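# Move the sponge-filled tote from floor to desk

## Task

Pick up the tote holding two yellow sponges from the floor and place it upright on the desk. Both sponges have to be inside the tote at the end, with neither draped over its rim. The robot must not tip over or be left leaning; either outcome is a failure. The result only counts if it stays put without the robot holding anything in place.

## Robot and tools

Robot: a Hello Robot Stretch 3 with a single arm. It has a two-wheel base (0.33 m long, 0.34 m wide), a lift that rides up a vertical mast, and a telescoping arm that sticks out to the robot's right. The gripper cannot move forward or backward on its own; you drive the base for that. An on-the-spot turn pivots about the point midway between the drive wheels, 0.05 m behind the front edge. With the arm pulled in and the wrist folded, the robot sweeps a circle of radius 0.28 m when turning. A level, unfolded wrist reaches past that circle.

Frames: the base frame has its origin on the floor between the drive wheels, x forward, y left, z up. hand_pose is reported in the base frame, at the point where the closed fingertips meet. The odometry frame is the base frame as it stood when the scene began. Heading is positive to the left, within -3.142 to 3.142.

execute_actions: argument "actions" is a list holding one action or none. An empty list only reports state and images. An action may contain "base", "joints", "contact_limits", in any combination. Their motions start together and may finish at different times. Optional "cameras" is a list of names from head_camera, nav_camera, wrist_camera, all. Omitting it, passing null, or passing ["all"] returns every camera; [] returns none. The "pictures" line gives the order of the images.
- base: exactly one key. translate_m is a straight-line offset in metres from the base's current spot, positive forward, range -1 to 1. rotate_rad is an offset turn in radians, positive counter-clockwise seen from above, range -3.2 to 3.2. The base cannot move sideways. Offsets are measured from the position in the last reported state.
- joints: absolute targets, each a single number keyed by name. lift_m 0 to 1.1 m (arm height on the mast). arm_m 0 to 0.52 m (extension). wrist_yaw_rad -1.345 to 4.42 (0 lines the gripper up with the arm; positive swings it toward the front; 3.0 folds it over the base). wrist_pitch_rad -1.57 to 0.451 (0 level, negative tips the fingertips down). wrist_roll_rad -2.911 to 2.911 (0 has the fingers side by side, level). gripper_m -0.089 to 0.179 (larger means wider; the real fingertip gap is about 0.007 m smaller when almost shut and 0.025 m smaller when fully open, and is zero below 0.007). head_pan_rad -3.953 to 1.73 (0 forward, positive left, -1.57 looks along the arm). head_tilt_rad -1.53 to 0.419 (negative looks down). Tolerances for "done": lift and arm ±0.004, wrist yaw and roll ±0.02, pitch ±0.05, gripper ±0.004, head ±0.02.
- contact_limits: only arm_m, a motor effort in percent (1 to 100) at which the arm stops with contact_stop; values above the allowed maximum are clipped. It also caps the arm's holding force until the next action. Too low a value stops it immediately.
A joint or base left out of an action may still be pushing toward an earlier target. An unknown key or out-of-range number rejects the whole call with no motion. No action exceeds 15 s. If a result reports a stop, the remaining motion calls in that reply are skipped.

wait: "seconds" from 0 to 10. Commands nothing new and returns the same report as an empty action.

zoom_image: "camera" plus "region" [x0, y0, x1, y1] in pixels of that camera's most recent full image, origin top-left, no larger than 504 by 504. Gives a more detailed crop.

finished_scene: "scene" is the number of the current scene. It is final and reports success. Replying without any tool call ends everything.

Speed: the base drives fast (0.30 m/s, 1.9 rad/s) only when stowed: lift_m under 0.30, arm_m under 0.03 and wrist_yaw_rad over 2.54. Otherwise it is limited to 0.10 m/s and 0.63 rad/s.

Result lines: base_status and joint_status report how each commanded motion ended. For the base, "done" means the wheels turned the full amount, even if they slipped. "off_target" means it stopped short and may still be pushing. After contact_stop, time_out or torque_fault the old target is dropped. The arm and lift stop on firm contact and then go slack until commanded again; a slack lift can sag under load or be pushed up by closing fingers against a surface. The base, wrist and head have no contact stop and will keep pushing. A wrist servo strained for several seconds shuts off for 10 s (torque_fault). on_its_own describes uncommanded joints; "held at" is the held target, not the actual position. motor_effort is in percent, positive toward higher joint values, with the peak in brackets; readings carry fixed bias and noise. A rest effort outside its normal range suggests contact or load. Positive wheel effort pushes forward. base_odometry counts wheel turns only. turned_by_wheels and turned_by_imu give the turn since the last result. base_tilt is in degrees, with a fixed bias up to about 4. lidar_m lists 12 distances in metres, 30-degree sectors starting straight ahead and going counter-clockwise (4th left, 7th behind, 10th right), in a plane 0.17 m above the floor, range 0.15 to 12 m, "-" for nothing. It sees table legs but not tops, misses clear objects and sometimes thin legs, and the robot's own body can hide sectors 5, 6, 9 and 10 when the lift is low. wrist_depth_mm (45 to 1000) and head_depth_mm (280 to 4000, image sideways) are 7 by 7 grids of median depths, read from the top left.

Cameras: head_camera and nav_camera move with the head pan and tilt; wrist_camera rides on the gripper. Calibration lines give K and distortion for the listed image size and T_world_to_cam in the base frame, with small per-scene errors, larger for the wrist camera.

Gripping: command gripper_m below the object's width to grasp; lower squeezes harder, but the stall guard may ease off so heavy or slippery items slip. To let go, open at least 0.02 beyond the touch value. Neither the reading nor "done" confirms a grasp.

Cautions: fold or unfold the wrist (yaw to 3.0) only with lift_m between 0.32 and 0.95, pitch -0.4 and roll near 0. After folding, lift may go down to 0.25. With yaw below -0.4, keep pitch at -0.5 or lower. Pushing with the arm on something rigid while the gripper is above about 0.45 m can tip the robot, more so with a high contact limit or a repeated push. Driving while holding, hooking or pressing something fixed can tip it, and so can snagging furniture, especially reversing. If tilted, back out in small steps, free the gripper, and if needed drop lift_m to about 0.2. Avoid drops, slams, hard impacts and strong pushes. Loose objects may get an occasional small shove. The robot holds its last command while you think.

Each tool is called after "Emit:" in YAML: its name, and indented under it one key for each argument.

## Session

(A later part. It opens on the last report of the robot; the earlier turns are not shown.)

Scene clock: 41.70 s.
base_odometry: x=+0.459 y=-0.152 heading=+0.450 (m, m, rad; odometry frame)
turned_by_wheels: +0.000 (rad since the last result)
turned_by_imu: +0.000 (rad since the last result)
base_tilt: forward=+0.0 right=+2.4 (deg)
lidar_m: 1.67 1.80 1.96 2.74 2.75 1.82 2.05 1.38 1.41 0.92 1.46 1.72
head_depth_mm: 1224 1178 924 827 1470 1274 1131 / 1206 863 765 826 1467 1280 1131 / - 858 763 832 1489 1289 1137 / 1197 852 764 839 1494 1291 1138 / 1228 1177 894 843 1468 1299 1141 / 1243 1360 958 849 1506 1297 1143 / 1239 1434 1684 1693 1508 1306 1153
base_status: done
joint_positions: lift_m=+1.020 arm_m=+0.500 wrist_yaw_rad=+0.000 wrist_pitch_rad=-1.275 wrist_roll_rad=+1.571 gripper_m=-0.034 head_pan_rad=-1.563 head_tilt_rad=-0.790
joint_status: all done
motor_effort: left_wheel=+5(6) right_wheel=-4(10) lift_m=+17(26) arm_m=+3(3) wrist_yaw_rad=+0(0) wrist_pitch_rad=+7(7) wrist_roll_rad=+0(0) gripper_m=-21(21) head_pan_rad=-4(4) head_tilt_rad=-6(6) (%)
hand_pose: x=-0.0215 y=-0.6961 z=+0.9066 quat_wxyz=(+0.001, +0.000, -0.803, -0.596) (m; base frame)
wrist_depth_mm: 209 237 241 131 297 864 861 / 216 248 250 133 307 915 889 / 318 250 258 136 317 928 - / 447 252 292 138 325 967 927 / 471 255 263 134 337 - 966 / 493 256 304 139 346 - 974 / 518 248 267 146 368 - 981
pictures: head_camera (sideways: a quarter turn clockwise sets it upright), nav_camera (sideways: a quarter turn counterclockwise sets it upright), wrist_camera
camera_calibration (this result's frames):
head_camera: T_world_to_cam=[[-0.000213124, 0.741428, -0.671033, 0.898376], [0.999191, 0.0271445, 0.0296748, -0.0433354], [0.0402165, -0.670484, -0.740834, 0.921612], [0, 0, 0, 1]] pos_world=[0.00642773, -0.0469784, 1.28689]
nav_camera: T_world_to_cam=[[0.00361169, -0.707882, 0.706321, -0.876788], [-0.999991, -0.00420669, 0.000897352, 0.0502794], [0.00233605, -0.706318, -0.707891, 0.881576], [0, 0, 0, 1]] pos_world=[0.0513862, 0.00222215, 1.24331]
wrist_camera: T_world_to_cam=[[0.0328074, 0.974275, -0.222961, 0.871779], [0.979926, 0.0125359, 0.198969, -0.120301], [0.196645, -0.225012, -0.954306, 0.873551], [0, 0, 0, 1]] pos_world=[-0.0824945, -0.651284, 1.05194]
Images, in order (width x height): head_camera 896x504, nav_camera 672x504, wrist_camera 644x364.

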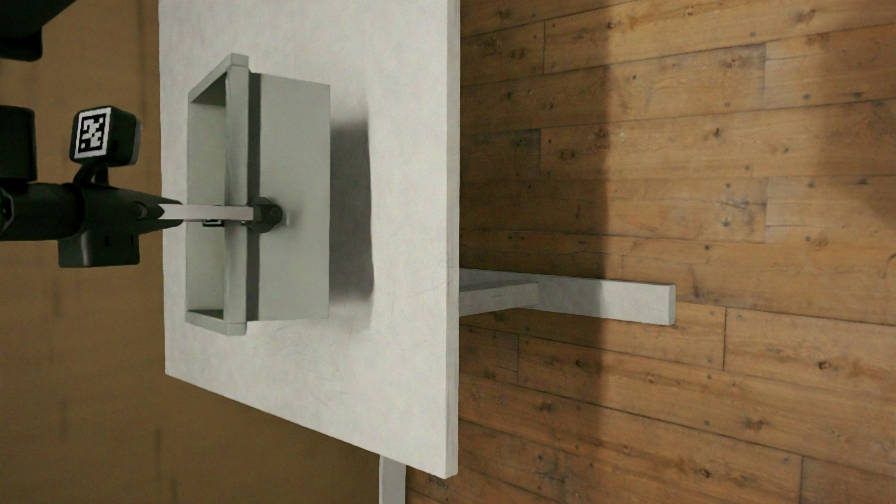

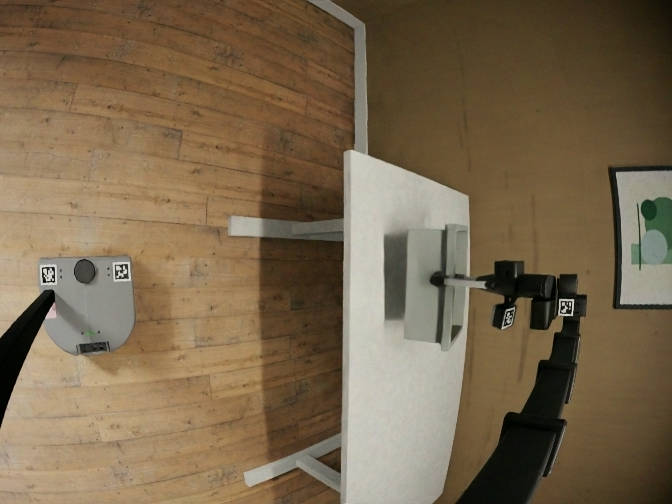

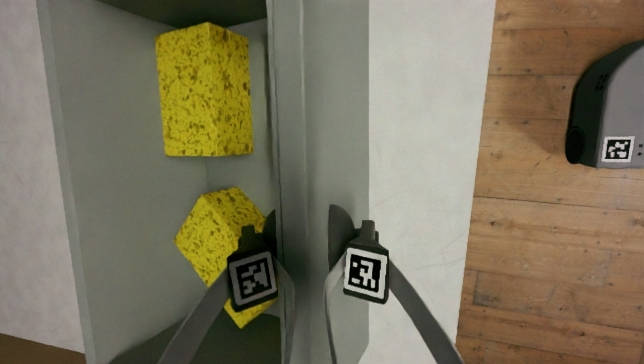

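Emit:
execute_actions:
  actions:
    - {"joints":{"lift_m":0.955}}
  cameras: []

Emit:
execute_actions:
  actions:
    - {"joints":{"lift_m":0.93}}
  cameras: ["wrist_camera"]

Emit:
execute_actions:
  actions:
    - {"joints":{"gripper_m":0.07}}
  cameras: []

Emit:
execute_actions:
  actions:
    - {"joints":{"lift_m":1.04,"arm_m":0.48}}

Scene clock: 43.27 s.
base_odometry: x=+0.459 y=-0.152 heading=+0.450 (m, m, rad; odometry frame)
turned_by_wheels: +0.000 (rad since the last result)
turned_by_imu: +0.000 (rad since the last result)
base_tilt: forward=+0.1 right=+2.5 (deg)
lidar_m: 1.67 1.80 1.96 2.73 2.75 1.82 2.05 1.38 1.42 0.92 1.47 1.72
head_depth_mm: - - 922 826 1477 1278 1126 / - 1148 795 827 1476 1283 1130 / - 903 795 832 1483 1288 1133 / 1217 1159 797 836 1494 1295 1143 / 1228 1226 869 842 1472 1296 1142 / 1237 1367 959 850 1505 1296 1148 / 1250 1437 1689 1700 1516 1309 1148
base_status: not commanded
joint_positions: lift_m=+0.955 arm_m=+0.500 wrist_yaw_rad=+0.000 wrist_pitch_rad=-1.274 wrist_roll_rad=+1.571 gripper_m=-0.034 head_pan_rad=-1.563 head_tilt_rad=-0.790
joint_status: all done
motor_effort: left_wheel=+6(6) right_wheel=-5(5) lift_m=+16(17) arm_m=+4(3) wrist_yaw_rad=+1(1) wrist_pitch_rad=+6(7) wrist_roll_rad=+0(0) gripper_m=-20(21) head_pan_rad=-4(4) head_tilt_rad=-6(6) (%)
hand_pose: x=-0.0215 y=-0.6963 z=+0.8417 quat_wxyz=(+0.001, +0.000, -0.804, -0.595) (m; base frame)
wrist_depth_mm: 201 236 242 127 241 231 797 / 206 240 243 130 246 237 829 / 207 246 258 132 254 881 869 / 213 253 282 135 262 888 859 / 294 255 255 132 269 934 870 / 396 257 289 140 275 971 911 / 419 249 256 199 291 993 943
pictures: none
No camera images: the call's "cameras" was empty. Leave "cameras" out to get every camera's image.

Scene clock: 44.27 s.
base_odometry: x=+0.459 y=-0.152 heading=+0.450 (m, m, rad; odometry frame)
turned_by_wheels: +0.000 (rad since the last result)
turned_by_imu: +0.000 (rad since the last result)
base_tilt: forward=+0.1 right=+2.5 (deg)
lidar_m: 1.68 1.80 1.96 2.74 2.74 1.81 2.05 1.38 1.42 0.92 1.46 1.72
head_depth_mm: 1174 - 900 826 1464 1279 1126 / - 1143 826 828 1473 1280 1125 / - - 828 832 1483 1289 1135 / 1232 1217 827 836 1483 1298 1144 / 1229 1219 892 845 1470 1302 1144 / 1243 1367 961 847 1506 1296 1153 / 1247 1429 1688 1708 1510 1312 1160
base_status: not commanded
joint_positions: lift_m=+0.930 arm_m=+0.500 wrist_yaw_rad=+0.000 wrist_pitch_rad=-1.269 wrist_roll_rad=+1.571 gripper_m=-0.034 head_pan_rad=-1.563 head_tilt_rad=-0.790
joint_status: all done
motor_effort: left_wheel=+6(6) right_wheel=-5(5) lift_m=+15(15) arm_m=+3(4) wrist_yaw_rad=-1(0) wrist_pitch_rad=+5(6) wrist_roll_rad=+0(0) gripper_m=-20(21) head_pan_rad=-3(5) head_tilt_rad=-6(6) (%)
hand_pose: x=-0.0215 y=-0.6976 z=+0.8171 quat_wxyz=(+0.001, +0.000, -0.805, -0.593) (m; base frame)
wrist_depth_mm: 202 216 239 120 217 206 777 / 203 222 243 123 224 213 798 / 204 228 254 126 230 221 827 / 205 249 268 129 238 228 856 / 206 243 246 131 244 885 851 / 206 252 242 135 250 899 889 / 209 248 253 232 265 961 921
pictures: wrist_camera
camera_calibration (this result's frames):
wrist_camera: T_world_to_cam=[[0.0328115, 0.972876, -0.228989, 0.857281], [0.979925, 0.0137642, 0.19889, -0.101542], [0.196648, -0.230918, -0.952894, 0.782459], [0, 0, 0, 1]] pos_world=[-0.0824942, -0.651947, 0.962104]
Images, in order (width x height): wrist_camera 644x364.

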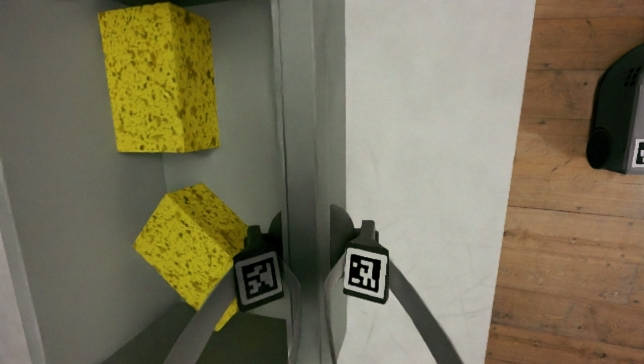

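Scene clock: 45.80 s.
base_odometry: x=+0.459 y=-0.152 heading=+0.450 (m, m, rad; odometry frame)
turned_by_wheels: +0.000 (rad since the last result)
turned_by_imu: +0.000 (rad since the last result)
base_tilt: forward=+0.1 right=+2.6 (deg)
lidar_m: 1.67 1.81 1.96 2.74 2.75 1.81 2.05 1.38 1.42 0.92 1.47 1.72
head_depth_mm: 1173 - 898 824 1464 1273 1129 / - 1144 830 826 1470 1280 1133 / - - 831 832 1483 1289 1131 / 1226 1212 829 840 1488 1293 1134 / 1230 1227 895 845 1464 1298 1144 / 1235 1364 957 848 1508 1299 1146 / 1244 1440 1692 1696 1505 1316 1149
base_status: not commanded
joint_positions: lift_m=+0.930 arm_m=+0.500 wrist_yaw_rad=+0.000 wrist_pitch_rad=-1.256 wrist_roll_rad=+1.571 gripper_m=+0.070 head_pan_rad=-1.563 head_tilt_rad=-0.790
joint_status: all done
motor_effort: left_wheel=+6(6) right_wheel=-5(5) lift_m=+15(15) arm_m=+3(3) wrist_yaw_rad=+0(0) wrist_pitch_rad=+1(5) wrist_roll_rad=+0(0) gripper_m=+1(82) head_pan_rad=-4(5) head_tilt_rad=-6(6) (%)
hand_pose: x=-0.0215 y=-0.7008 z=+0.8177 quat_wxyz=(+0.001, +0.000, -0.809, -0.588) (m; base frame)
wrist_depth_mm: 201 220 244 194 217 205 756 / 201 224 252 138 225 212 797 / 203 232 261 141 231 219 815 / 205 250 273 145 239 228 841 / 205 249 264 148 241 237 855 / 207 252 250 153 259 906 865 / 212 241 255 244 263 956 904
pictures: none
No camera images: the call's "cameras" was empty. Leave "cameras" out to get every camera's image.

Scene clock: 47.63 s.
base_odometry: x=+0.459 y=-0.152 heading=+0.450 (m, m, rad; odometry frame)
turned_by_wheels: +0.000 (rad since the last result)
turned_by_imu: +0.000 (rad since the last result)
base_tilt: forward=+0.0 right=+2.5 (deg)
lidar_m: 1.68 1.80 1.96 2.74 2.75 1.81 2.05 1.38 1.42 0.92 1.47 1.73
head_depth_mm: 1199 1181 927 823 1462 1276 1125 / 1183 1191 830 829 1476 1279 1132 / 1192 1203 830 834 1491 1290 1139 / 1180 1210 835 837 1484 1290 1139 / 1228 1223 895 843 1463 1302 1141 / 1232 1359 959 853 1509 1300 1152 / 1241 1443 1673 1699 1507 1311 1151
base_status: not commanded
joint_positions: lift_m=+1.040 arm_m=+0.480 wrist_yaw_rad=+0.000 wrist_pitch_rad=-1.256 wrist_roll_rad=+1.571 gripper_m=+0.070 head_pan_rad=-1.563 head_tilt_rad=-0.790
joint_status: all done
motor_effort: left_wheel=+5(6) right_wheel=-5(5) lift_m=+25(26) arm_m=-4(5) wrist_yaw_rad=-1(0) wrist_pitch_rad=+1(1) wrist_roll_rad=+0(0) gripper_m=+0(0) head_pan_rad=-5(4) head_tilt_rad=-6(6) (%)
hand_pose: x=-0.0215 y=-0.6815 z=+0.9272 quat_wxyz=(+0.001, +0.000, -0.809, -0.588) (m; base frame)
wrist_depth_mm: 430 279 305 307 315 902 856 / 445 309 338 342 324 949 896 / 474 315 347 353 337 968 - / 493 334 364 365 344 984 924 / 511 462 358 377 352 - 960 / 539 494 320 342 384 - 985 / 695 519 459 403 385 - -
pictures: head_camera (sideways: a quarter turn clockwise sets it upright), nav_camera (sideways: a quarter turn counterclockwise sets it upright), wrist_camera
camera_calibration (this result's frames):
head_camera: T_world_to_cam=[[-0.000213301, 0.741428, -0.671033, 0.898375], [0.999191, 0.0271447, 0.0296748, -0.0433354], [0.0402167, -0.670483, -0.740834, 0.921612], [0, 0, 0, 1]] pos_world=[0.00642774, -0.0469784, 1.28689]
nav_camera: T_world_to_cam=[[0.00361186, -0.707882, 0.706321, -0.876788], [-0.999991, -0.00420692, 0.000897353, 0.0502794], [0.00233622, -0.706318, -0.707891, 0.881577], [0, 0, 0, 1]] pos_world=[0.0513862, 0.00222217, 1.24331]
wrist_camera: T_world_to_cam=[[0.0328093, 0.969721, -0.242003, 0.876715], [0.979924, 0.0164314, 0.198693, -0.121674], [0.196654, -0.243664, -0.949713, 0.87952], [0, 0, 0, 1]] pos_world=[-0.0824935, -0.633862, 1.07164]
Images, in order (width x height): head_camera 896x504, nav_camera 672x504, wrist_camera 644x364.

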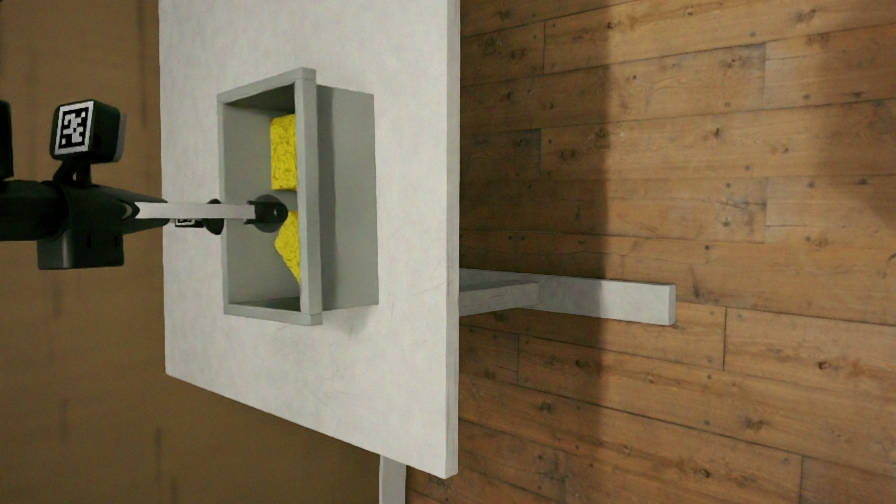

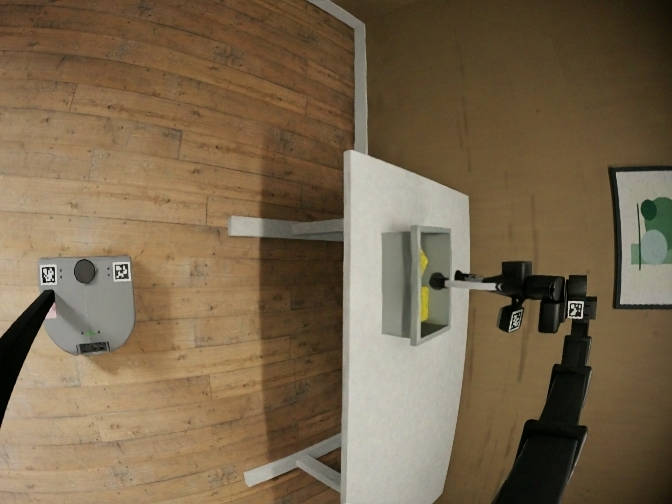

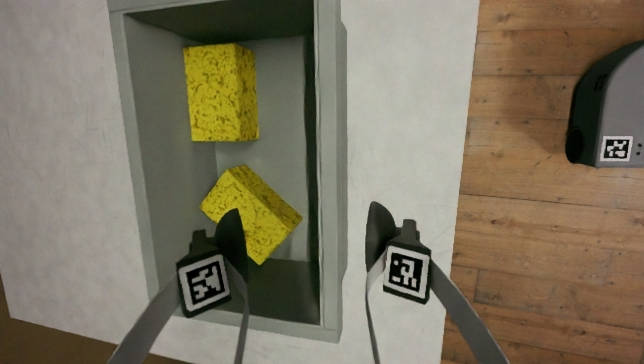

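Emit:
finished_scene:
  scene: 2

The scene is finished: the task was done.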